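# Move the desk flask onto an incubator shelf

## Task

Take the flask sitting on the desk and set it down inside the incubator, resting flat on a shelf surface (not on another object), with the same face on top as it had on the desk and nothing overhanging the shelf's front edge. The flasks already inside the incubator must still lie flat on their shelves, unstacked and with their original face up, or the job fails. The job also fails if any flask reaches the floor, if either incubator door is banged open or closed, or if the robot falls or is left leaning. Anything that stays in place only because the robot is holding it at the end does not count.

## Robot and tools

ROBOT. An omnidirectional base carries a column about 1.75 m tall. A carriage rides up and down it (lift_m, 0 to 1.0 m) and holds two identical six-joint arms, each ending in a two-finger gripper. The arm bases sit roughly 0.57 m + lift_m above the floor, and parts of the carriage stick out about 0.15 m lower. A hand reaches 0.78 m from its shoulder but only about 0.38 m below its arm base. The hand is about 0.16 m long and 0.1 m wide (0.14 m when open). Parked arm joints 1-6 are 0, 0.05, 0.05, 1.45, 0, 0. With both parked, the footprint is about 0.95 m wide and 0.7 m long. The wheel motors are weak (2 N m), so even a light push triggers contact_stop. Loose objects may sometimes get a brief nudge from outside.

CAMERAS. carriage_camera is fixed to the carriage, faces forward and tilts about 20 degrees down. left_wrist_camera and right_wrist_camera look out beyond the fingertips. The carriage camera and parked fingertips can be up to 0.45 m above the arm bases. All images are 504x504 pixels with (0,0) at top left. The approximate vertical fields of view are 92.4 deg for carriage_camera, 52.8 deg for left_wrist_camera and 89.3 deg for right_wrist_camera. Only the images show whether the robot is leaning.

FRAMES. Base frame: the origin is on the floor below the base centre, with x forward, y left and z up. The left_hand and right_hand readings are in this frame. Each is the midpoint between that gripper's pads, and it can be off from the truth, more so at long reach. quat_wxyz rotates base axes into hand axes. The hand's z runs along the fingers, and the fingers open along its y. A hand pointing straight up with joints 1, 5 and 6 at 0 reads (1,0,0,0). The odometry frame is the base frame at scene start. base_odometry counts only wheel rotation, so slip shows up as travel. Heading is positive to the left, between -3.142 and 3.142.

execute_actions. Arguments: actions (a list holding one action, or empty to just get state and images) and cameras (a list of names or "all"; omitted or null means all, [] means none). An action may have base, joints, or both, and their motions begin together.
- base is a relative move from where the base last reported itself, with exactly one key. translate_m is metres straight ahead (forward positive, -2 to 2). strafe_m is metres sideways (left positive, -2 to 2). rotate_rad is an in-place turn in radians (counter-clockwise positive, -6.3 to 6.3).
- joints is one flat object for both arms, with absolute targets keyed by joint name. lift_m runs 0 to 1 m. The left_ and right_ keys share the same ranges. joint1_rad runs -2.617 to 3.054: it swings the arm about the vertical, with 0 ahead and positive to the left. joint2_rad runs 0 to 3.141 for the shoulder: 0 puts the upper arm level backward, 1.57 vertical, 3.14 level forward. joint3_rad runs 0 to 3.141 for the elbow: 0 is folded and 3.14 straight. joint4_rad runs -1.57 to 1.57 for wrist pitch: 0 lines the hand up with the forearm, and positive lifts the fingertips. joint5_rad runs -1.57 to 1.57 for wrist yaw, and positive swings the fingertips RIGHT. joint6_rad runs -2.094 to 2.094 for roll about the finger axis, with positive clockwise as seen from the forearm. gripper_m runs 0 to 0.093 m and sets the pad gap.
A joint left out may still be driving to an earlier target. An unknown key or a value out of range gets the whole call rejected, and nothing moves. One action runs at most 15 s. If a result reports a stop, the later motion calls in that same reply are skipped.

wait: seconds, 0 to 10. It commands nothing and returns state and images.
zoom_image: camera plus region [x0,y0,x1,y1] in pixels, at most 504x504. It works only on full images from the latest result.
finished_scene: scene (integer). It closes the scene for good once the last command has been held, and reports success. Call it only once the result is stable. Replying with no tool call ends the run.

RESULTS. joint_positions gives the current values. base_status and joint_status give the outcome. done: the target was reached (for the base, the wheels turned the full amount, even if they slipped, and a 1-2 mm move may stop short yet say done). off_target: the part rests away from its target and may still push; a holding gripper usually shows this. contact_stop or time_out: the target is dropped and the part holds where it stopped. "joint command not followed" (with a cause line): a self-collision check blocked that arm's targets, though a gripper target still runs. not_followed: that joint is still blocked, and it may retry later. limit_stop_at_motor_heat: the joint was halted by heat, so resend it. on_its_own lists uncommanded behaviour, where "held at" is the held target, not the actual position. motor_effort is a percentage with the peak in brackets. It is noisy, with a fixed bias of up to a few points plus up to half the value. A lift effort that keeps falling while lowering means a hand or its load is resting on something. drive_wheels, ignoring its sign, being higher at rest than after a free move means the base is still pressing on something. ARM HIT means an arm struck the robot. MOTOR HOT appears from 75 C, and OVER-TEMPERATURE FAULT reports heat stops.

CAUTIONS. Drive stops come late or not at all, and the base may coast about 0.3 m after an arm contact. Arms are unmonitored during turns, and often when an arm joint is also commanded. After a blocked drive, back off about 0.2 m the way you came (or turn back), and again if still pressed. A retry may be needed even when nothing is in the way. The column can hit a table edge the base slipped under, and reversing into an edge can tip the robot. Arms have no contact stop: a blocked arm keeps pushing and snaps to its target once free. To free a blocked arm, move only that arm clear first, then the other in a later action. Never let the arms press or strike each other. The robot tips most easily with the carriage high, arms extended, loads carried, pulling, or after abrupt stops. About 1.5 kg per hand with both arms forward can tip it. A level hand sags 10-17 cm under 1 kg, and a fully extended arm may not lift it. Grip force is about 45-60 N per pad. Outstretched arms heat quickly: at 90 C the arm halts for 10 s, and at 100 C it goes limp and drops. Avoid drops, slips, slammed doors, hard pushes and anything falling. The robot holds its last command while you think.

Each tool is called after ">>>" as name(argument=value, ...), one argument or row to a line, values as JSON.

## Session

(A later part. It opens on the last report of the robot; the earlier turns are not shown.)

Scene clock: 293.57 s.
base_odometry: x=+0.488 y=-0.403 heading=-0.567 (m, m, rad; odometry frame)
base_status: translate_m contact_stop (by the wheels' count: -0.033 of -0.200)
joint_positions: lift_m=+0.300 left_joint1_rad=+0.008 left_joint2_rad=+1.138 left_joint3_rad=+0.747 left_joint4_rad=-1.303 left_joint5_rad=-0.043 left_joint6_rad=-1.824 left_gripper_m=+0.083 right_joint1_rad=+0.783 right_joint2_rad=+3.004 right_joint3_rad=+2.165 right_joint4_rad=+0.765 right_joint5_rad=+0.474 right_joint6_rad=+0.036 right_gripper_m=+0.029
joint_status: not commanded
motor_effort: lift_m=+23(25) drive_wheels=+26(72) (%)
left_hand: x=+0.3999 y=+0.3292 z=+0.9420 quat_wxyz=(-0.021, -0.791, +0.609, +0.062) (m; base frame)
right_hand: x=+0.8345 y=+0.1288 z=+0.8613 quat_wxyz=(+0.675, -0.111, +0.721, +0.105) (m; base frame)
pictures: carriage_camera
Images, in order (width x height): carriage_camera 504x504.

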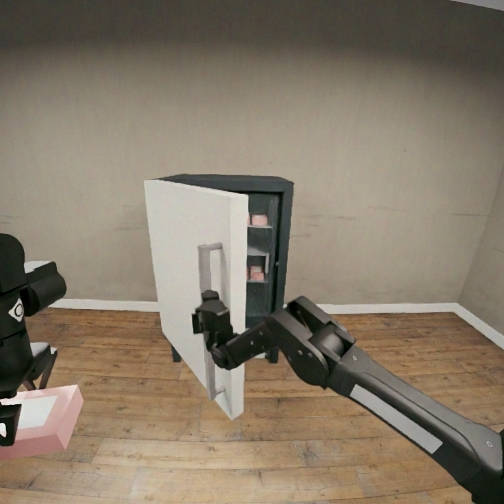

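The base is straining at rest (26%), because the handle's arc now needs leftward travel. I'll swing the arm at joint 1 instead, which moves the hand back and to the left along that arc.

>>> execute_actions(
  actions=[
    {"joints":{"right_joint1_rad":1.05,"right_joint5_rad":0.3}},
  ],
  cameras=["carriage_camera"],
)

Scene clock: 298.43 s.
base_odometry: x=+0.488 y=-0.403 heading=-0.567 (m, m, rad; odometry frame)
base_status: not commanded
joint_positions: lift_m=+0.300 left_joint1_rad=+0.008 left_joint2_rad=+1.138 left_joint3_rad=+0.747 left_joint4_rad=-1.300 left_joint5_rad=-0.043 left_joint6_rad=-1.824 left_gripper_m=+0.083 right_joint1_rad=+0.868 right_joint2_rad=+3.000 right_joint3_rad=+2.165 right_joint4_rad=+0.759 right_joint5_rad=+0.303 right_joint6_rad=+0.026 right_gripper_m=+0.024
joint_status: right_joint1_rad off_target (ended at +0.868, target +1.050); the others done
on_its_own: right_gripper_m moved -0.005 toward your old target +0.000
motor_effort: lift_m=+26(25) drive_wheels=+58(69) (%)
left_hand: x=+0.4005 y=+0.3291 z=+0.9419 quat_wxyz=(-0.020, -0.791, +0.609, +0.061) (m; base frame)
right_hand: x=+0.7811 y=+0.2012 z=+0.8618 quat_wxyz=(+0.654, -0.203, +0.704, +0.191) (m; base frame)
pictures: carriage_camera
Images, in order (width x height): carriage_camera 504x504.

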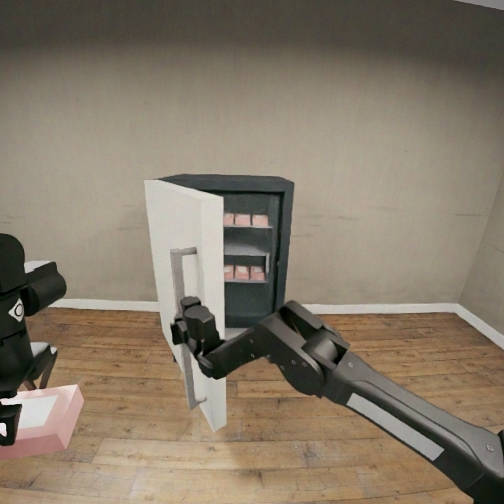

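Door is at about 70°, but joint 1 is blocked and the wheels are loaded at 58%. I'll set joint 1 to where it actually is to take the strain off before moving on.

>>> execute_actions(
  actions=[
    {"joints":{"right_joint1_rad":0.87}},
  ],
  cameras=[],
)

Scene clock: 303.60 s.
base_odometry: x=+0.487 y=-0.403 heading=-0.567 (m, m, rad; odometry frame)
base_status: not commanded
joint_positions: lift_m=+0.300 left_joint1_rad=+0.008 left_joint2_rad=+1.138 left_joint3_rad=+0.747 left_joint4_rad=-1.300 left_joint5_rad=-0.043 left_joint6_rad=-1.824 left_gripper_m=+0.083 right_joint1_rad=+0.836 right_joint2_rad=+3.000 right_joint3_rad=+2.143 right_joint4_rad=+0.801 right_joint5_rad=+0.262 right_joint6_rad=+0.019 right_gripper_m=+0.024
joint_status: right_joint1_rad off_target (ended at +0.837, target +0.870)
motor_effort: lift_m=+26(26) drive_wheels=+44(57) (%)
left_hand: x=+0.4005 y=+0.3291 z=+0.9420 quat_wxyz=(-0.020, -0.791, +0.609, +0.061) (m; base frame)
right_hand: x=+0.7915 y=+0.1887 z=+0.8618 quat_wxyz=(+0.659, -0.204, +0.697, +0.196) (m; base frame)
pictures: none
No camera images: the call's "cameras" was empty. Leave "cameras" out to get every camera's image.

Still loaded. At this angle the handle travels mostly leftward, so a left strafe should now follow the arc rather than fight it.

>>> execute_actions(
  actions=[
    {"base":{"strafe_m":0.12}},
  ],
  cameras=["carriage_camera"],
)

Scene clock: 308.17 s.
base_odometry: x=+0.531 y=-0.333 heading=-0.566 (m, m, rad; odometry frame)
base_status: strafe_m contact_stop (by the wheels' count: +0.082 of +0.120)
joint_positions: lift_m=+0.300 left_joint1_rad=+0.008 left_joint2_rad=+1.138 left_joint3_rad=+0.747 left_joint4_rad=-1.300 left_joint5_rad=-0.043 left_joint6_rad=-1.824 left_gripper_m=+0.083 right_joint1_rad=+0.918 right_joint2_rad=+3.000 right_joint3_rad=+2.090 right_joint4_rad=+0.899 right_joint5_rad=+0.408 right_joint6_rad=+0.016 right_gripper_m=+0.024
joint_status: not commanded
motor_effort: lift_m=+20(25) drive_wheels=+3(38) (%)
left_hand: x=+0.4005 y=+0.3292 z=+0.9421 quat_wxyz=(-0.020, -0.791, +0.609, +0.061) (m; base frame)
right_hand: x=+0.7574 y=+0.2025 z=+0.8622 quat_wxyz=(+0.680, -0.175, +0.689, +0.182) (m; base frame)
pictures: carriage_camera
Images, in order (width x height): carriage_camera 504x504.

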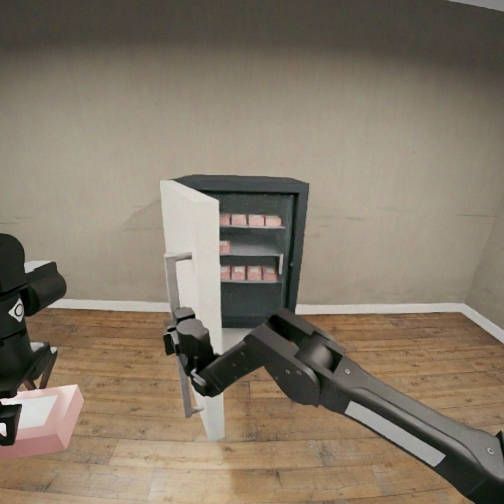

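Wheel load is gone and the door is near 80°. One more small strafe to get it past vertical-open.

>>> execute_actions(
  actions=[
    {"base":{"strafe_m":0.1}},
  ],
  cameras=["carriage_camera"],
)

Scene clock: 312.07 s.
base_odometry: x=+0.585 y=-0.249 heading=-0.566 (m, m, rad; odometry frame)
base_status: done
joint_positions: lift_m=+0.300 left_joint1_rad=+0.008 left_joint2_rad=+1.138 left_joint3_rad=+0.747 left_joint4_rad=-1.300 left_joint5_rad=-0.043 left_joint6_rad=-1.824 left_gripper_m=+0.083 right_joint1_rad=+0.962 right_joint2_rad=+3.001 right_joint3_rad=+2.090 right_joint4_rad=+0.904 right_joint5_rad=+0.426 right_joint6_rad=+0.014 right_gripper_m=+0.027
joint_status: not commanded
motor_effort: lift_m=+27(22) drive_wheels=+3(30) (%)
left_hand: x=+0.4005 y=+0.3292 z=+0.9421 quat_wxyz=(-0.020, -0.791, +0.609, +0.061) (m; base frame)
right_hand: x=+0.7357 y=+0.2205 z=+0.8627 quat_wxyz=(+0.679, -0.184, +0.685, +0.190) (m; base frame)
pictures: carriage_camera
Images, in order (width x height): carriage_camera 504x504.

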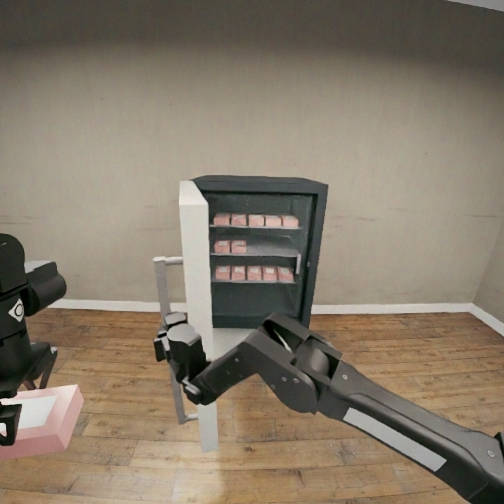

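The door is at about 90°, like its original position. I'll hold the arm joints where they are so nothing springs, then open the gripper.

>>> execute_actions(
  actions=[
    {"joints":{"right_joint1_rad":0.962,"right_joint2_rad":3.0,"right_joint3_rad":2.09,"right_joint4_rad":0.9,"right_joint5_rad":0.426,"right_gripper_m":0.093}},
  ],
  cameras=["carriage_camera"],
)

Scene clock: 317.50 s.
base_odometry: x=+0.585 y=-0.249 heading=-0.566 (m, m, rad; odometry frame)
base_status: not commanded
joint_positions: lift_m=+0.300 left_joint1_rad=+0.008 left_joint2_rad=+1.138 left_joint3_rad=+0.747 left_joint4_rad=-1.300 left_joint5_rad=-0.043 left_joint6_rad=-1.824 left_gripper_m=+0.083 right_joint1_rad=+0.965 right_joint2_rad=+3.001 right_joint3_rad=+2.090 right_joint4_rad=+0.899 right_joint5_rad=+0.433 right_joint6_rad=+0.008 right_gripper_m=+0.093
joint_status: all done
motor_effort: lift_m=+22(25) drive_wheels=+3(2) (%)
left_hand: x=+0.4006 y=+0.3292 z=+0.9420 quat_wxyz=(-0.020, -0.791, +0.609, +0.061) (m; base frame)
right_hand: x=+0.7345 y=+0.2210 z=+0.8615 quat_wxyz=(+0.678, -0.186, +0.686, +0.186) (m; base frame)
pictures: carriage_camera
Images, in order (width x height): carriage_camera 504x504.

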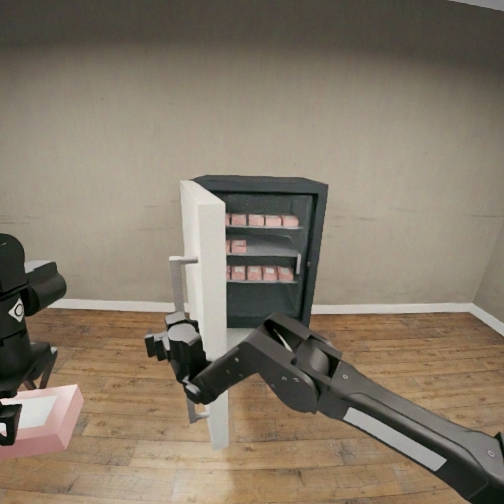

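The door did not stay: as soon as I let go it started swinging shut again, already back to about 70° in this picture. Checking where it ends up.

>>> execute_actions(
  actions=[],
  cameras=["carriage_camera"],
)

Scene clock: 321.13 s.
base_odometry: x=+0.585 y=-0.249 heading=-0.566 (m, m, rad; odometry frame)
base_status: not commanded
joint_positions: lift_m=+0.300 left_joint1_rad=+0.008 left_joint2_rad=+1.138 left_joint3_rad=+0.747 left_joint4_rad=-1.300 left_joint5_rad=-0.043 left_joint6_rad=-1.824 left_gripper_m=+0.083 right_joint1_rad=+0.965 right_joint2_rad=+3.001 right_joint3_rad=+2.090 right_joint4_rad=+0.899 right_joint5_rad=+0.433 right_joint6_rad=+0.008 right_gripper_m=+0.093
joint_status: all done
motor_effort: lift_m=+25(25) drive_wheels=+3(2) (%)
left_hand: x=+0.4006 y=+0.3292 z=+0.9420 quat_wxyz=(-0.020, -0.791, +0.609, +0.061) (m; base frame)
right_hand: x=+0.7345 y=+0.2210 z=+0.8615 quat_wxyz=(+0.678, -0.186, +0.686, +0.186) (m; base frame)
pictures: carriage_camera
Images, in order (width x height): carriage_camera 504x504.

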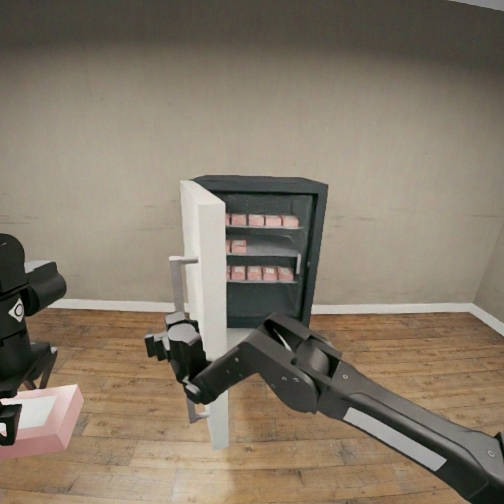

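Correction to what I just said: the door is at the same angle in both pictures, so it sprang back about 15-20° when I let go of my twisted grip and then stopped at about 70-75°. It is not swinging shut.

The inner glass door is almost closed, so it's next. I'll back off, then line the right arm up with its handle.

>>> execute_actions(
  actions=[
    {"base":{"translate_m":-0.2}},
  ],
  cameras=[],
)

>>> execute_actions(
  actions=[
    {"base":{"strafe_m":0.17},"joints":{"lift_m":0.2,"right_joint1_rad":-0.223,"right_joint2_rad":2.78,"right_joint3_rad":1.72,"right_joint4_rad":1.06,"right_joint5_rad":-0.223,"right_joint6_rad":0}},
  ],
  cameras=["carriage_camera"],
)

Scene clock: 344.50 s.
base_odometry: x=+0.416 y=-0.141 heading=-0.566 (m, m, rad; odometry frame)
base_status: done
joint_positions: lift_m=+0.300 left_joint1_rad=+0.008 left_joint2_rad=+1.138 left_joint3_rad=+0.747 left_joint4_rad=-1.300 left_joint5_rad=-0.043 left_joint6_rad=-1.824 left_gripper_m=+0.083 right_joint1_rad=+0.960 right_joint2_rad=+3.001 right_joint3_rad=+2.090 right_joint4_rad=+0.897 right_joint5_rad=+0.438 right_joint6_rad=+0.008 right_gripper_m=+0.093
joint_status: not commanded
motor_effort: lift_m=+25(26) drive_wheels=-3(22) (%)
left_hand: x=+0.4006 y=+0.3292 z=+0.9420 quat_wxyz=(-0.020, -0.791, +0.609, +0.061) (m; base frame)
right_hand: x=+0.7378 y=+0.2177 z=+0.8611 quat_wxyz=(+0.679, -0.183, +0.688, +0.182) (m; base frame)
pictures: none
No camera images: the call's "cameras" was empty. Leave "cameras" out to get every camera's image.

Scene clock: 346.47 s.
base_odometry: x=+0.507 y=+0.002 heading=-0.566 (m, m, rad; odometry frame)
base_status: done
joint_positions: lift_m=+0.200 left_joint1_rad=+0.008 left_joint2_rad=+1.138 left_joint3_rad=+0.747 left_joint4_rad=-1.299 left_joint5_rad=-0.043 left_joint6_rad=-1.824 left_gripper_m=+0.083 right_joint1_rad=-0.225 right_joint2_rad=+2.797 right_joint3_rad=+1.731 right_joint4_rad=+1.041 right_joint5_rad=-0.211 right_joint6_rad=+0.006 right_gripper_m=+0.093
joint_status: all done
motor_effort: lift_m=+22(25) drive_wheels=-2(24) (%)
left_hand: x=+0.4007 y=+0.3290 z=+0.8420 quat_wxyz=(-0.020, -0.791, +0.609, +0.060) (m; base frame)
right_hand: x=+0.9439 y=-0.4379 z=+0.7822 quat_wxyz=(+0.699, +0.009, +0.715, -0.001) (m; base frame)
pictures: carriage_camera
Images, in order (width x height): carriage_camera 504x504.

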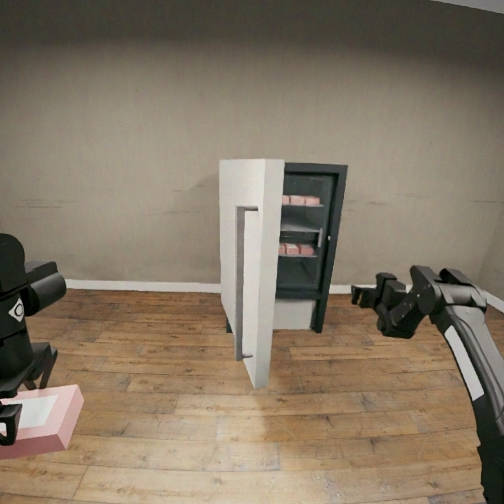

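>>> execute_actions(
  actions=[
    {"base":{"translate_m":0.5}},
  ],
  cameras=["carriage_camera","right_wrist_camera"],
)

Scene clock: 355.97 s.
base_odometry: x=+0.929 y=-0.266 heading=-0.565 (m, m, rad; odometry frame)
base_status: done
joint_positions: lift_m=+0.200 left_joint1_rad=+0.008 left_joint2_rad=+1.138 left_joint3_rad=+0.747 left_joint4_rad=-1.299 left_joint5_rad=-0.043 left_joint6_rad=-1.824 left_gripper_m=+0.083 right_joint1_rad=-0.225 right_joint2_rad=+2.797 right_joint3_rad=+1.731 right_joint4_rad=+1.047 right_joint5_rad=-0.211 right_joint6_rad=+0.006 right_gripper_m=+0.093
joint_status: not commanded
motor_effort: lift_m=+23(26) drive_wheels=-5(22) (%)
left_hand: x=+0.4007 y=+0.3290 z=+0.8420 quat_wxyz=(-0.020, -0.791, +0.609, +0.060) (m; base frame)
right_hand: x=+0.9439 y=-0.4379 z=+0.7835 quat_wxyz=(+0.701, +0.009, +0.714, -0.002) (m; base frame)
pictures: carriage_camera, right_wrist_camera
Images, in order (width x height): carriage_camera 504x504, right_wrist_camera 504x504.

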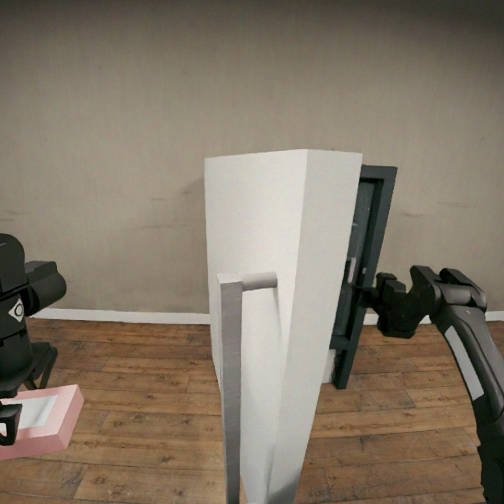

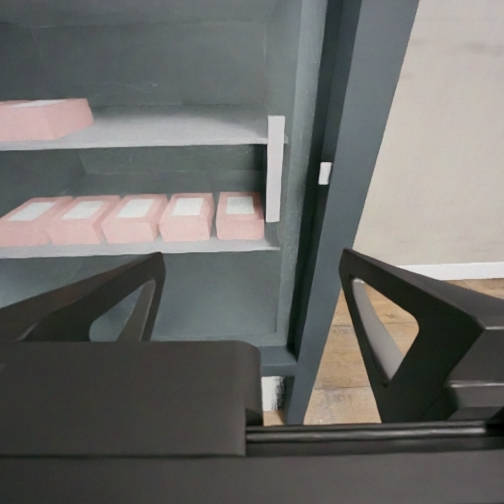

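>>> execute_actions(
  actions=[
    {"base":{"strafe_m":-0.03},"joints":{"lift_m":0.25}},
  ],
  cameras=[],
)

>>> execute_actions(
  actions=[
    {"base":{"translate_m":0.1}},
  ],
  cameras=["right_wrist_camera","carriage_camera"],
)

Scene clock: 362.57 s.
base_odometry: x=+0.913 y=-0.291 heading=-0.565 (m, m, rad; odometry frame)
base_status: done
joint_positions: lift_m=+0.250 left_joint1_rad=+0.008 left_joint2_rad=+1.138 left_joint3_rad=+0.748 left_joint4_rad=-1.299 left_joint5_rad=-0.043 left_joint6_rad=-1.824 left_gripper_m=+0.083 right_joint1_rad=-0.224 right_joint2_rad=+2.783 right_joint3_rad=+1.731 right_joint4_rad=+1.053 right_joint5_rad=-0.213 right_joint6_rad=+0.006 right_gripper_m=+0.093
joint_status: all done
motor_effort: lift_m=+23(23) drive_wheels=+3(24) (%)
left_hand: x=+0.4013 y=+0.3292 z=+0.8925 quat_wxyz=(-0.019, -0.791, +0.609, +0.060) (m; base frame)
right_hand: x=+0.9453 y=-0.4371 z=+0.8444 quat_wxyz=(+0.708, +0.006, +0.707, -0.002) (m; base frame)
pictures: none
No camera images: the call's "cameras" was empty. Leave "cameras" out to get every camera's image.

Scene clock: 364.17 s.
base_odometry: x=+0.986 y=-0.337 heading=-0.568 (m, m, rad; odometry frame)
base_status: translate_m contact_stop (by the wheels' count: +0.086 of +0.100)
joint_positions: lift_m=+0.250 left_joint1_rad=+0.002 left_joint2_rad=+1.148 left_joint3_rad=+0.751 left_joint4_rad=-1.294 left_joint5_rad=-0.043 left_joint6_rad=-1.824 left_gripper_m=+0.083 right_joint1_rad=-0.224 right_joint2_rad=+2.786 right_joint3_rad=+1.728 right_joint4_rad=+1.050 right_joint5_rad=-0.216 right_joint6_rad=+0.005 right_gripper_m=+0.093
joint_status: not commanded
motor_effort: lift_m=+24(25) drive_wheels=+12(72) (%)
left_hand: x=+0.4026 y=+0.3284 z=+0.8918 quat_wxyz=(-0.020, -0.789, +0.611, +0.061) (m; base frame)
right_hand: x=+0.9445 y=-0.4361 z=+0.8404 quat_wxyz=(+0.704, +0.005, +0.710, +0.000) (m; base frame)
pictures: carriage_camera, right_wrist_camera
Images, in order (width x height): carriage_camera 504x504, right_wrist_camera 504x504.

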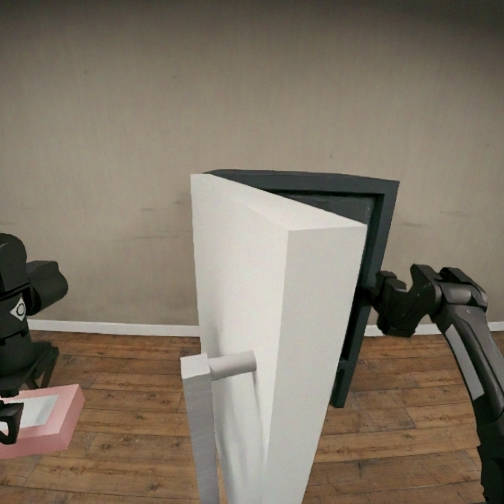

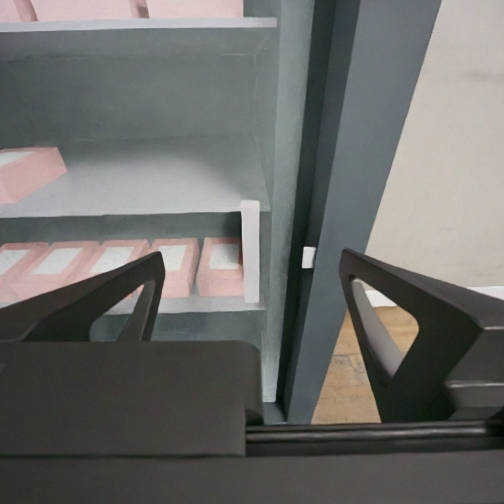

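My estimate of where the outer door's tip was must have been off, as the base ran into it and pushed it further closed. Backing off.

>>> execute_actions(
  actions=[
    {"base":{"translate_m":-0.25}},
  ],
  cameras=["carriage_camera"],
)

Scene clock: 372.30 s.
base_odometry: x=+0.775 y=-0.202 heading=-0.569 (m, m, rad; odometry frame)
base_status: done
joint_positions: lift_m=+0.250 left_joint1_rad=+0.002 left_joint2_rad=+1.148 left_joint3_rad=+0.751 left_joint4_rad=-1.295 left_joint5_rad=-0.043 left_joint6_rad=-1.824 left_gripper_m=+0.083 right_joint1_rad=-0.223 right_joint2_rad=+2.786 right_joint3_rad=+1.728 right_joint4_rad=+1.051 right_joint5_rad=-0.216 right_joint6_rad=+0.005 right_gripper_m=+0.093
joint_status: not commanded
motor_effort: lift_m=+24(24) drive_wheels=-2(28) (%)
left_hand: x=+0.4025 y=+0.3284 z=+0.8918 quat_wxyz=(-0.020, -0.789, +0.611, +0.061) (m; base frame)
right_hand: x=+0.9445 y=-0.4358 z=+0.8405 quat_wxyz=(+0.705, +0.005, +0.710, +0.000) (m; base frame)
pictures: carriage_camera
Images, in order (width x height): carriage_camera 504x504.

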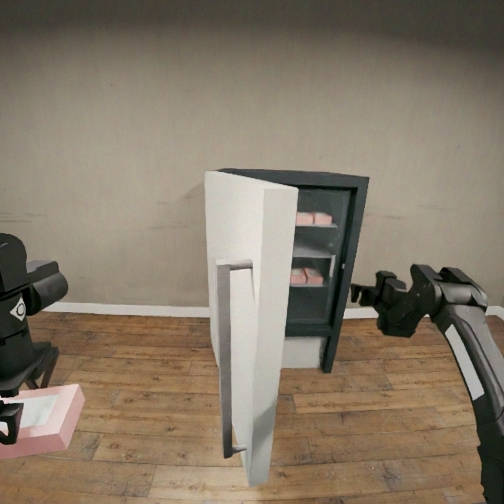

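The door is holding at about 60°, and my right hand is on its inner side. I'll push it fully open from inside by swinging joint 1 left in small steps, so it moves slowly.

>>> execute_actions(
  actions=[
    {"joints":{"right_joint1_rad":0.15,"right_gripper_m":0.0}},
  ],
  cameras=[],
)

>>> execute_actions(
  actions=[
    {"joints":{"right_joint1_rad":0.45}},
  ],
  cameras=["carriage_camera"],
)

Scene clock: 379.17 s.
base_odometry: x=+0.775 y=-0.202 heading=-0.568 (m, m, rad; odometry frame)
base_status: not commanded
joint_positions: lift_m=+0.250 left_joint1_rad=+0.002 left_joint2_rad=+1.148 left_joint3_rad=+0.751 left_joint4_rad=-1.295 left_joint5_rad=-0.043 left_joint6_rad=-1.824 left_gripper_m=+0.083 right_joint1_rad=+0.147 right_joint2_rad=+2.786 right_joint3_rad=+1.728 right_joint4_rad=+1.051 right_joint5_rad=-0.228 right_joint6_rad=+0.005 right_gripper_m=+0.000
joint_status: all done
motor_effort: lift_m=+21(23) drive_wheels=-2(0) (%)
left_hand: x=+0.4025 y=+0.3284 z=+0.8918 quat_wxyz=(-0.020, -0.789, +0.611, +0.061) (m; base frame)
right_hand: x=+0.9399 y=-0.1828 z=+0.8405 quat_wxyz=(+0.692, -0.130, +0.698, +0.133) (m; base frame)
pictures: none
No camera images: the call's "cameras" was empty. Leave "cameras" out to get every camera's image.

Scene clock: 380.10 s.
base_odometry: x=+0.775 y=-0.202 heading=-0.569 (m, m, rad; odometry frame)
base_status: not commanded
joint_positions: lift_m=+0.250 left_joint1_rad=+0.002 left_joint2_rad=+1.148 left_joint3_rad=+0.751 left_joint4_rad=-1.297 left_joint5_rad=-0.043 left_joint6_rad=-1.824 left_gripper_m=+0.083 right_joint1_rad=+0.449 right_joint2_rad=+2.786 right_joint3_rad=+1.726 right_joint4_rad=+1.055 right_joint5_rad=-0.210 right_joint6_rad=+0.001 right_gripper_m=+0.000
joint_status: all done
motor_effort: lift_m=+24(24) drive_wheels=-1(2) (%)
left_hand: x=+0.4021 y=+0.3284 z=+0.8918 quat_wxyz=(-0.021, -0.789, +0.611, +0.062) (m; base frame)
right_hand: x=+0.8701 y=+0.0076 z=+0.8411 quat_wxyz=(+0.668, -0.228, +0.671, +0.229) (m; base frame)
pictures: carriage_camera
Images, in order (width x height): carriage_camera 504x504.

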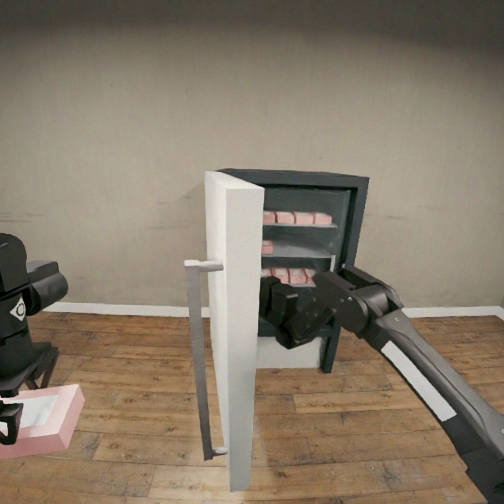

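The push works; the door is at about 75°. Continuing.

>>> execute_actions(
  actions=[
    {"joints":{"right_joint1_rad":0.7}},
  ],
  cameras=["carriage_camera"],
)

Scene clock: 383.47 s.
base_odometry: x=+0.775 y=-0.202 heading=-0.569 (m, m, rad; odometry frame)
base_status: not commanded
joint_positions: lift_m=+0.250 left_joint1_rad=+0.002 left_joint2_rad=+1.148 left_joint3_rad=+0.751 left_joint4_rad=-1.298 left_joint5_rad=-0.043 left_joint6_rad=-1.824 left_gripper_m=+0.083 right_joint1_rad=+0.707 right_joint2_rad=+2.786 right_joint3_rad=+1.723 right_joint4_rad=+1.058 right_joint5_rad=-0.208 right_joint6_rad=-0.004 right_gripper_m=+0.000
joint_status: all done
motor_effort: lift_m=+25(22) drive_wheels=+3(2) (%)
left_hand: x=+0.4018 y=+0.3284 z=+0.8919 quat_wxyz=(-0.021, -0.789, +0.611, +0.062) (m; base frame)
right_hand: x=+0.7662 y=+0.1489 z=+0.8402 quat_wxyz=(+0.633, -0.314, +0.635, +0.311) (m; base frame)
pictures: carriage_camera
Images, in order (width x height): carriage_camera 504x504.

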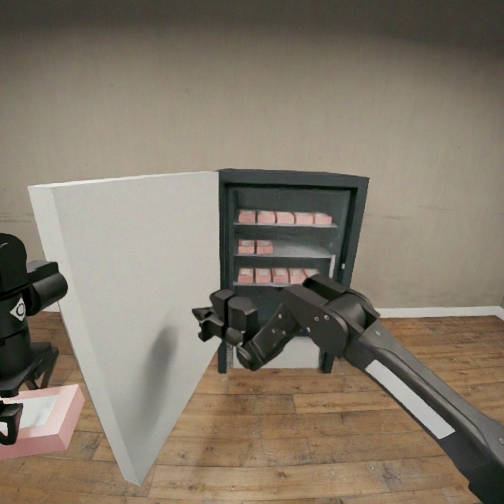

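That last step sent the door much further than my hand went: the hand stopped near 90°, but the door carried on to roughly 140° or more. It swung freely and may have hit its stop, which could count as a slam. I can't undo that, so I'll note it and go on. The opening is clear now, so back to the glass door.

>>> execute_actions(
  actions=[
    {"joints":{"right_joint1_rad":-0.223,"right_gripper_m":0.093}},
  ],
  cameras=[],
)

>>> execute_actions(
  actions=[
    {"base":{"translate_m":0.22}},
  ],
  cameras=["right_wrist_camera","carriage_camera"],
)

Scene clock: 390.33 s.
base_odometry: x=+0.775 y=-0.202 heading=-0.569 (m, m, rad; odometry frame)
base_status: not commanded
joint_positions: lift_m=+0.250 left_joint1_rad=+0.002 left_joint2_rad=+1.148 left_joint3_rad=+0.751 left_joint4_rad=-1.298 left_joint5_rad=-0.043 left_joint6_rad=-1.824 left_gripper_m=+0.083 right_joint1_rad=-0.230 right_joint2_rad=+2.786 right_joint3_rad=+1.723 right_joint4_rad=+1.056 right_joint5_rad=-0.217 right_joint6_rad=-0.004 right_gripper_m=+0.093
joint_status: all done
motor_effort: lift_m=+25(22) drive_wheels=+3(2) (%)
left_hand: x=+0.4018 y=+0.3284 z=+0.8919 quat_wxyz=(-0.021, -0.789, +0.611, +0.062) (m; base frame)
right_hand: x=+0.9428 y=-0.4400 z=+0.8396 quat_wxyz=(+0.705, +0.004, +0.710, -0.005) (m; base frame)
pictures: none
No camera images: the call's "cameras" was empty. Leave "cameras" out to get every camera's image.

Scene clock: 392.27 s.
base_odometry: x=+0.928 y=-0.300 heading=-0.569 (m, m, rad; odometry frame)
base_status: translate_m contact_stop (by the wheels' count: +0.182 of +0.220)
joint_positions: lift_m=+0.250 left_joint1_rad=-0.079 left_joint2_rad=+1.104 left_joint3_rad=+0.744 left_joint4_rad=-1.412 left_joint5_rad=+0.056 left_joint6_rad=-1.970 left_gripper_m=+0.083 right_joint1_rad=-0.222 right_joint2_rad=+2.787 right_joint3_rad=+1.723 right_joint4_rad=+1.049 right_joint5_rad=-0.218 right_joint6_rad=-0.004 right_gripper_m=+0.093
joint_status: not commanded
motor_effort: lift_m=+27(30) drive_wheels=+17(49) (%)
left_hand: x=+0.3728 y=+0.3030 z=+0.8992 quat_wxyz=(-0.076, -0.808, +0.580, +0.071) (m; base frame)
right_hand: x=+0.9436 y=-0.4345 z=+0.8369 quat_wxyz=(+0.702, +0.001, +0.713, -0.002) (m; base frame)
pictures: carriage_camera, right_wrist_camera
ARM HIT: the robot struck itself hard.
Images, in order (width x height): carriage_camera 504x504, right_wrist_camera 504x504.

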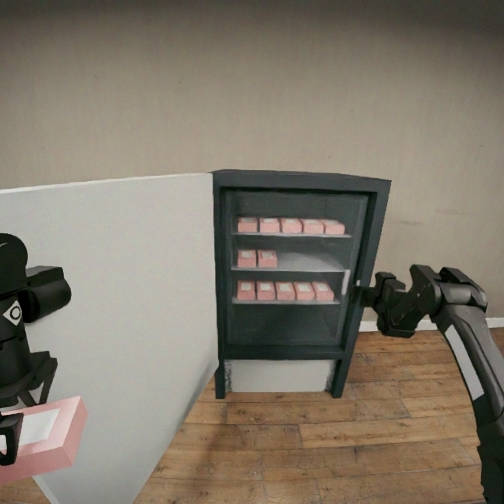

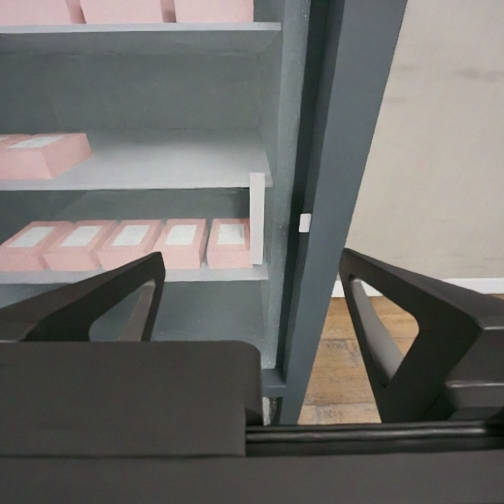

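Another collision, and my own doing: I didn't allow for the wide-open outer door on my left, and the flask arm ran into it (ARM HIT). The flask is still gripped at 83 mm. Backing off, then shifting right so the flask arm is well clear of that door.

>>> execute_actions(
  actions=[
    {"base":{"translate_m":-0.2}},
  ],
  cameras=["left_wrist_camera"],
)

Scene clock: 400.43 s.
base_odometry: x=+0.760 y=-0.192 heading=-0.569 (m, m, rad; odometry frame)
base_status: done
joint_positions: lift_m=+0.250 left_joint1_rad=-0.012 left_joint2_rad=+1.132 left_joint3_rad=+0.744 left_joint4_rad=-1.305 left_joint5_rad=-0.037 left_joint6_rad=-1.820 left_gripper_m=+0.083 right_joint1_rad=-0.222 right_joint2_rad=+2.787 right_joint3_rad=+1.723 right_joint4_rad=+1.050 right_joint5_rad=-0.218 right_joint6_rad=-0.004 right_gripper_m=+0.093
joint_status: not commanded
motor_effort: lift_m=+27(23) drive_wheels=-1(27) (%)
left_hand: x=+0.3988 y=+0.3255 z=+0.8921 quat_wxyz=(-0.023, -0.784, +0.618, +0.060) (m; base frame)
right_hand: x=+0.9436 y=-0.4345 z=+0.8374 quat_wxyz=(+0.702, +0.001, +0.712, -0.002) (m; base frame)
pictures: left_wrist_camera
Images, in order (width x height): left_wrist_camera 504x504.

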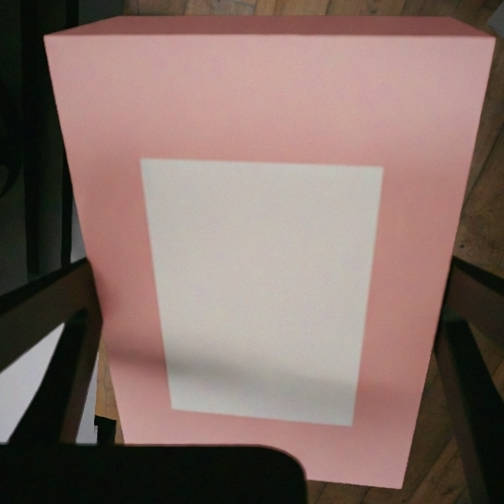

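The flask hasn't shifted in the grip. Now shifting the base right 0.25 m and turning the right arm left by the matching amount, so the hand stays lined up with the glass handle.

>>> execute_actions(
  actions=[
    {"base":{"strafe_m":-0.25},"joints":{"right_joint1_rad":0.318,"right_joint5_rad":0.318}},
  ],
  cameras=[],
)

>>> execute_actions(
  actions=[
    {"base":{"translate_m":0.18}},
  ],
  cameras=["right_wrist_camera","carriage_camera"],
)

Scene clock: 407.73 s.
base_odometry: x=+0.625 y=-0.403 heading=-0.570 (m, m, rad; odometry frame)
base_status: done
joint_positions: lift_m=+0.250 left_joint1_rad=-0.012 left_joint2_rad=+1.132 left_joint3_rad=+0.744 left_joint4_rad=-1.305 left_joint5_rad=-0.039 left_joint6_rad=-1.820 left_gripper_m=+0.083 right_joint1_rad=+0.314 right_joint2_rad=+2.787 right_joint3_rad=+1.723 right_joint4_rad=+1.050 right_joint5_rad=+0.308 right_joint6_rad=-0.004 right_gripper_m=+0.093
joint_status: all done
motor_effort: lift_m=+26(22) drive_wheels=-2(29) (%)
left_hand: x=+0.3988 y=+0.3259 z=+0.8921 quat_wxyz=(-0.022, -0.783, +0.618, +0.060) (m; base frame)
right_hand: x=+0.9311 y=-0.1611 z=+0.8375 quat_wxyz=(+0.702, -0.005, +0.712, -0.001) (m; base frame)
pictures: none
No camera images: the call's "cameras" was empty. Leave "cameras" out to get every camera's image.

Scene clock: 409.83 s.
base_odometry: x=+0.776 y=-0.500 heading=-0.570 (m, m, rad; odometry frame)
base_status: done
joint_positions: lift_m=+0.250 left_joint1_rad=-0.012 left_joint2_rad=+1.132 left_joint3_rad=+0.744 left_joint4_rad=-1.303 left_joint5_rad=-0.039 left_joint6_rad=-1.820 left_gripper_m=+0.083 right_joint1_rad=+0.314 right_joint2_rad=+2.787 right_joint3_rad=+1.723 right_joint4_rad=+1.050 right_joint5_rad=+0.308 right_joint6_rad=-0.004 right_gripper_m=+0.093
joint_status: not commanded
motor_effort: lift_m=+23(22) drive_wheels=-3(23) (%)
left_hand: x=+0.3993 y=+0.3259 z=+0.8921 quat_wxyz=(-0.021, -0.784, +0.618, +0.060) (m; base frame)
right_hand: x=+0.9311 y=-0.1611 z=+0.8374 quat_wxyz=(+0.702, -0.005, +0.712, -0.001) (m; base frame)
pictures: carriage_camera, right_wrist_camera
Images, in order (width x height): carriage_camera 504x504, right_wrist_camera 504x504.

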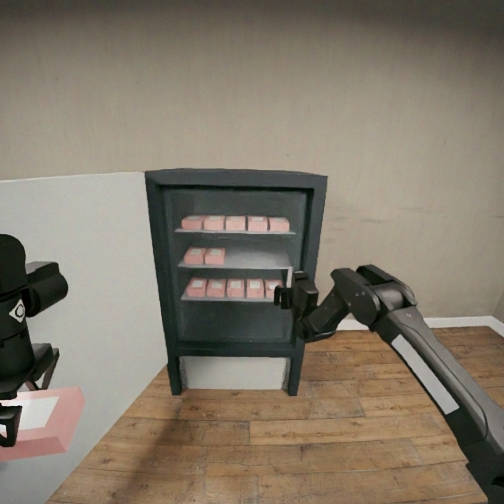

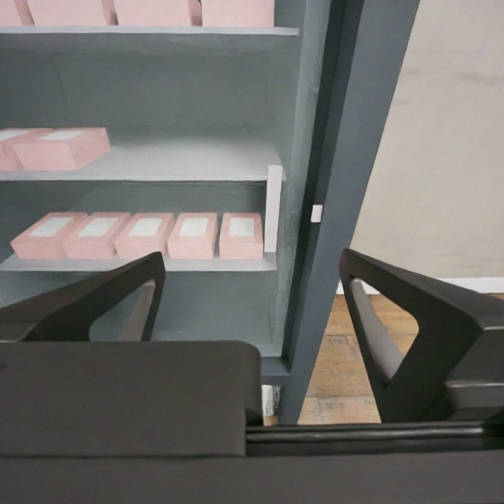

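No contact this time. The handle is slightly right of the gripper's centre, so a small shift right and then a short advance.

>>> execute_actions(
  actions=[
    {"base":{"strafe_m":-0.03}},
  ],
  cameras=[],
)

>>> execute_actions(
  actions=[
    {"base":{"translate_m":0.1}},
  ],
  cameras=["right_wrist_camera"],
)

Scene clock: 414.03 s.
base_odometry: x=+0.760 y=-0.525 heading=-0.570 (m, m, rad; odometry frame)
base_status: done
joint_positions: lift_m=+0.250 left_joint1_rad=-0.012 left_joint2_rad=+1.132 left_joint3_rad=+0.744 left_joint4_rad=-1.303 left_joint5_rad=-0.040 left_joint6_rad=-1.820 left_gripper_m=+0.083 right_joint1_rad=+0.314 right_joint2_rad=+2.787 right_joint3_rad=+1.723 right_joint4_rad=+1.050 right_joint5_rad=+0.308 right_joint6_rad=-0.004 right_gripper_m=+0.093
joint_status: not commanded
motor_effort: lift_m=+24(24) drive_wheels=+4(24) (%)
left_hand: x=+0.3993 y=+0.3260 z=+0.8921 quat_wxyz=(-0.021, -0.784, +0.618, +0.060) (m; base frame)
right_hand: x=+0.9311 y=-0.1613 z=+0.8374 quat_wxyz=(+0.702, -0.005, +0.712, -0.001) (m; base frame)
pictures: none
No camera images: the call's "cameras" was empty. Leave "cameras" out to get every camera's image.

Scene clock: 415.57 s.
base_odometry: x=+0.844 y=-0.580 heading=-0.570 (m, m, rad; odometry frame)
base_status: done
joint_positions: lift_m=+0.250 left_joint1_rad=-0.012 left_joint2_rad=+1.132 left_joint3_rad=+0.744 left_joint4_rad=-1.302 left_joint5_rad=-0.040 left_joint6_rad=-1.820 left_gripper_m=+0.083 right_joint1_rad=+0.314 right_joint2_rad=+2.787 right_joint3_rad=+1.723 right_joint4_rad=+1.050 right_joint5_rad=+0.308 right_joint6_rad=-0.004 right_gripper_m=+0.093
joint_status: not commanded
motor_effort: lift_m=+19(24) drive_wheels=-4(22) (%)
left_hand: x=+0.3995 y=+0.3260 z=+0.8921 quat_wxyz=(-0.021, -0.784, +0.618, +0.059) (m; base frame)
right_hand: x=+0.9311 y=-0.1613 z=+0.8373 quat_wxyz=(+0.702, -0.005, +0.712, -0.001) (m; base frame)
pictures: right_wrist_camera
Images, in order (width x height): right_wrist_camera 504x504.

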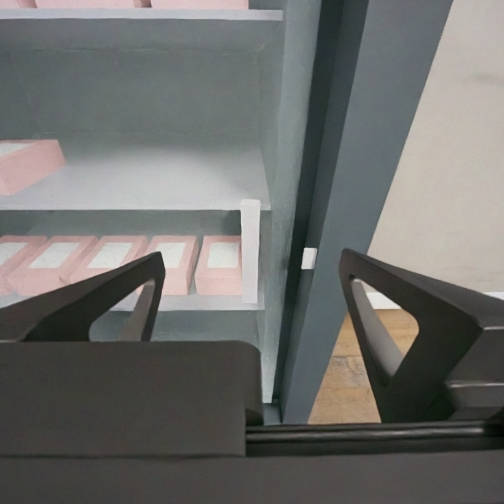

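>>> execute_actions(
  actions=[
    {"base":{"translate_m":0.1}},
  ],
  cameras=["right_wrist_camera","carriage_camera"],
)

Scene clock: 419.27 s.
base_odometry: x=+0.928 y=-0.634 heading=-0.571 (m, m, rad; odometry frame)
base_status: done
joint_positions: lift_m=+0.250 left_joint1_rad=-0.012 left_joint2_rad=+1.132 left_joint3_rad=+0.744 left_joint4_rad=-1.302 left_joint5_rad=-0.040 left_joint6_rad=-1.820 left_gripper_m=+0.083 right_joint1_rad=+0.314 right_joint2_rad=+2.787 right_joint3_rad=+1.723 right_joint4_rad=+1.049 right_joint5_rad=+0.308 right_joint6_rad=-0.004 right_gripper_m=+0.093
joint_status: not commanded
motor_effort: lift_m=+22(20) drive_wheels=-3(27) (%)
left_hand: x=+0.3997 y=+0.3260 z=+0.8920 quat_wxyz=(-0.021, -0.784, +0.618, +0.059) (m; base frame)
right_hand: x=+0.9311 y=-0.1613 z=+0.8371 quat_wxyz=(+0.702, -0.005, +0.712, -0.001) (m; base frame)
pictures: carriage_camera, right_wrist_camera
Images, in order (width x height): carriage_camera 504x504, right_wrist_camera 504x504.

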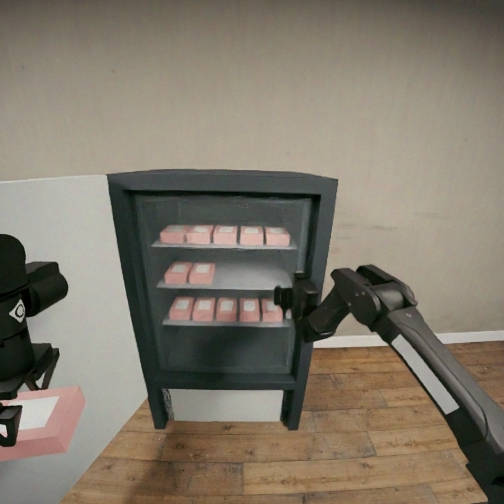

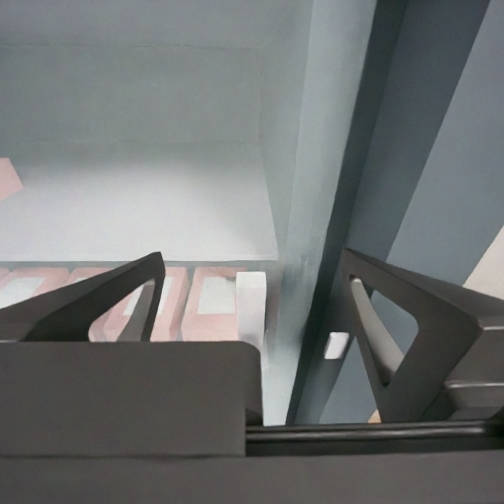

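The handle is coming down into the space between the fingers. A last short advance, then grip.

>>> execute_actions(
  actions=[
    {"base":{"translate_m":0.06}},
  ],
  cameras=["right_wrist_camera"],
)

Scene clock: 425.90 s.
base_odometry: x=+0.975 y=-0.664 heading=-0.573 (m, m, rad; odometry frame)
base_status: translate_m contact_stop (by the wheels' count: +0.056 of +0.060)
joint_positions: lift_m=+0.250 left_joint1_rad=-0.011 left_joint2_rad=+1.136 left_joint3_rad=+0.744 left_joint4_rad=-1.295 left_joint5_rad=-0.041 left_joint6_rad=-1.820 left_gripper_m=+0.083 right_joint1_rad=+0.345 right_joint2_rad=+2.801 right_joint3_rad=+1.637 right_joint4_rad=+1.193 right_joint5_rad=+0.330 right_joint6_rad=+0.002 right_gripper_m=+0.093
joint_status: not commanded
motor_effort: lift_m=+22(24) drive_wheels=+16(34) (%)
left_hand: x=+0.4011 y=+0.3264 z=+0.8915 quat_wxyz=(-0.019, -0.784, +0.618, +0.059) (m; base frame)
right_hand: x=+0.9090 y=-0.1505 z=+0.8284 quat_wxyz=(+0.717, -0.001, +0.697, +0.010) (m; base frame)
pictures: right_wrist_camera
Images, in order (width x height): right_wrist_camera 504x504.

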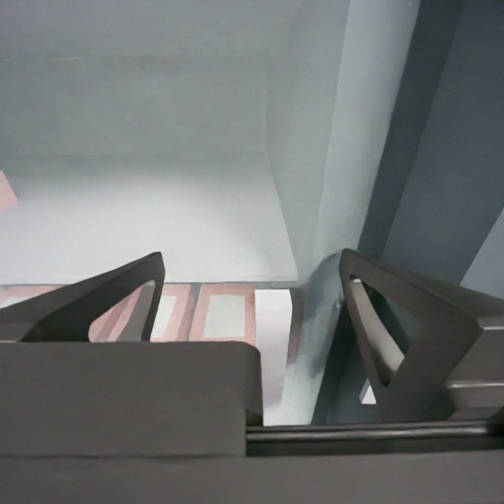

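I went about 2 cm too far: the fingertips are pressing on the glass (contact stop, arm joints pushed back). The handle is between the fingers, so I'll grip it and back away, which also takes the pressure off.

>>> execute_actions(
  actions=[
    {"joints":{"right_gripper_m":0.0}},
  ],
  cameras=["right_wrist_camera"],
)

Scene clock: 428.97 s.
base_odometry: x=+0.975 y=-0.664 heading=-0.573 (m, m, rad; odometry frame)
base_status: not commanded
joint_positions: lift_m=+0.250 left_joint1_rad=-0.011 left_joint2_rad=+1.136 left_joint3_rad=+0.744 left_joint4_rad=-1.296 left_joint5_rad=-0.041 left_joint6_rad=-1.820 left_gripper_m=+0.083 right_joint1_rad=+0.355 right_joint2_rad=+2.801 right_joint3_rad=+1.645 right_joint4_rad=+1.142 right_joint5_rad=+0.347 right_joint6_rad=-0.026 right_gripper_m=+0.015
joint_status: right_gripper_m off_target (ended at +0.015, target +0.000)
motor_effort: lift_m=+24(24) drive_wheels=+16(16) (%)
left_hand: x=+0.4010 y=+0.3264 z=+0.8915 quat_wxyz=(-0.019, -0.784, +0.618, +0.059) (m; base frame)
right_hand: x=+0.9090 y=-0.1470 z=+0.8196 quat_wxyz=(+0.703, -0.013, +0.711, -0.008) (m; base frame)
pictures: right_wrist_camera
Images, in order (width x height): right_wrist_camera 504x504.

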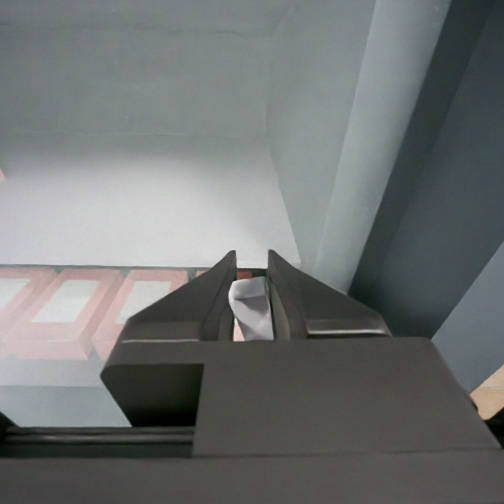

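Gripped (15 mm, on the handle). Pulling straight back in a small step.

>>> execute_actions(
  actions=[
    {"base":{"translate_m":-0.15}},
  ],
  cameras=["carriage_camera"],
)

Scene clock: 432.83 s.
base_odometry: x=+0.849 y=-0.583 heading=-0.573 (m, m, rad; odometry frame)
base_status: done
joint_positions: lift_m=+0.250 left_joint1_rad=-0.011 left_joint2_rad=+1.136 left_joint3_rad=+0.744 left_joint4_rad=-1.296 left_joint5_rad=-0.041 left_joint6_rad=-1.820 left_gripper_m=+0.083 right_joint1_rad=+0.349 right_joint2_rad=+2.801 right_joint3_rad=+1.699 right_joint4_rad=+1.050 right_joint5_rad=+0.299 right_joint6_rad=-0.014 right_gripper_m=+0.015
joint_status: not commanded
motor_effort: lift_m=+23(24) drive_wheels=+7(23) (%)
left_hand: x=+0.4008 y=+0.3264 z=+0.8915 quat_wxyz=(-0.020, -0.784, +0.618, +0.059) (m; base frame)
right_hand: x=+0.9194 y=-0.1386 z=+0.8190 quat_wxyz=(+0.689, -0.029, +0.724, +0.007) (m; base frame)
pictures: carriage_camera
Images, in order (width x height): carriage_camera 504x504.

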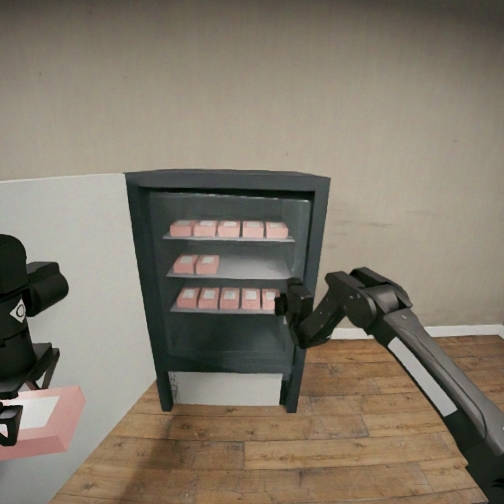

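Clean pull, and the glass door is following. Another step.

>>> execute_actions(
  actions=[
    {"base":{"translate_m":-0.15}},
  ],
  cameras=["carriage_camera"],
)

Scene clock: 437.13 s.
base_odometry: x=+0.746 y=-0.517 heading=-0.574 (m, m, rad; odometry frame)
base_status: translate_m contact_stop (by the wheels' count: -0.122 of -0.150)
joint_positions: lift_m=+0.250 left_joint1_rad=-0.011 left_joint2_rad=+1.136 left_joint3_rad=+0.744 left_joint4_rad=-1.298 left_joint5_rad=-0.041 left_joint6_rad=-1.820 left_gripper_m=+0.083 right_joint1_rad=+0.398 right_joint2_rad=+2.801 right_joint3_rad=+1.715 right_joint4_rad=+1.024 right_joint5_rad=+0.163 right_joint6_rad=+0.016 right_gripper_m=+0.016
joint_status: not commanded
motor_effort: lift_m=+25(26) drive_wheels=+7(27) (%)
left_hand: x=+0.4004 y=+0.3264 z=+0.8915 quat_wxyz=(-0.020, -0.784, +0.618, +0.060) (m; base frame)
right_hand: x=+0.9084 y=-0.0828 z=+0.8188 quat_wxyz=(+0.680, -0.083, +0.723, +0.083) (m; base frame)
pictures: carriage_camera
Images, in order (width x height): carriage_camera 504x504.

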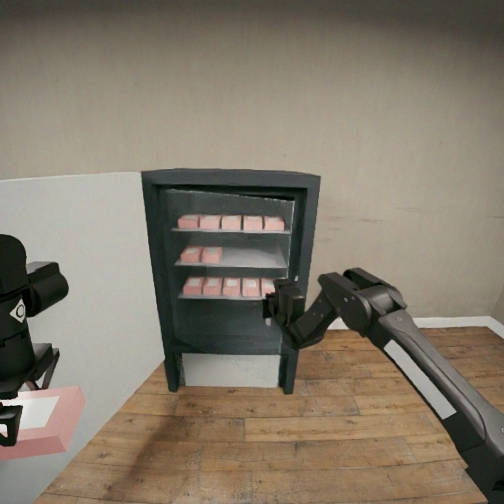

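Stopped at about 33° as the handle starts to travel leftward. As with the outer door, I'll let the arm follow the arc with a modest joint-1 swing.

>>> execute_actions(
  actions=[
    {"joints":{"right_joint1_rad":0.55,"right_joint5_rad":0.0}},
  ],
  cameras=["carriage_camera"],
)

Scene clock: 441.07 s.
base_odometry: x=+0.746 y=-0.517 heading=-0.574 (m, m, rad; odometry frame)
base_status: not commanded
joint_positions: lift_m=+0.250 left_joint1_rad=-0.011 left_joint2_rad=+1.136 left_joint3_rad=+0.744 left_joint4_rad=-1.298 left_joint5_rad=-0.041 left_joint6_rad=-1.820 left_gripper_m=+0.083 right_joint1_rad=+0.476 right_joint2_rad=+2.801 right_joint3_rad=+1.700 right_joint4_rad=+1.036 right_joint5_rad=+0.161 right_joint6_rad=-0.080 right_gripper_m=+0.016
joint_status: right_joint1_rad off_target (ended at +0.476, target +0.550); right_joint5_rad off_target (ended at +0.161, target +0.000)
motor_effort: lift_m=+24(21) drive_wheels=-6(6) (%)
left_hand: x=+0.4004 y=+0.3264 z=+0.8915 quat_wxyz=(-0.020, -0.784, +0.618, +0.060) (m; base frame)
right_hand: x=+0.8854 y=-0.0354 z=+0.8155 quat_wxyz=(+0.680, -0.147, +0.715, +0.077) (m; base frame)
pictures: carriage_camera
Images, in order (width x height): carriage_camera 504x504.

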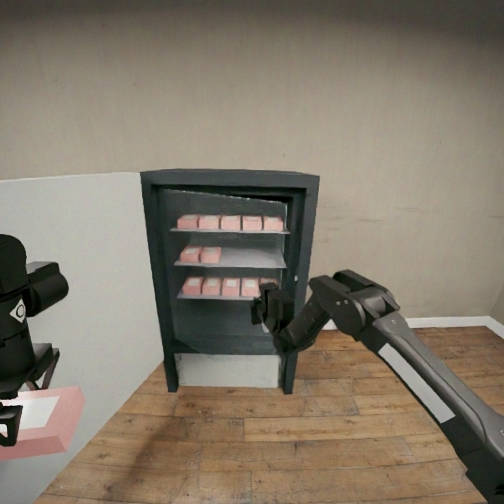

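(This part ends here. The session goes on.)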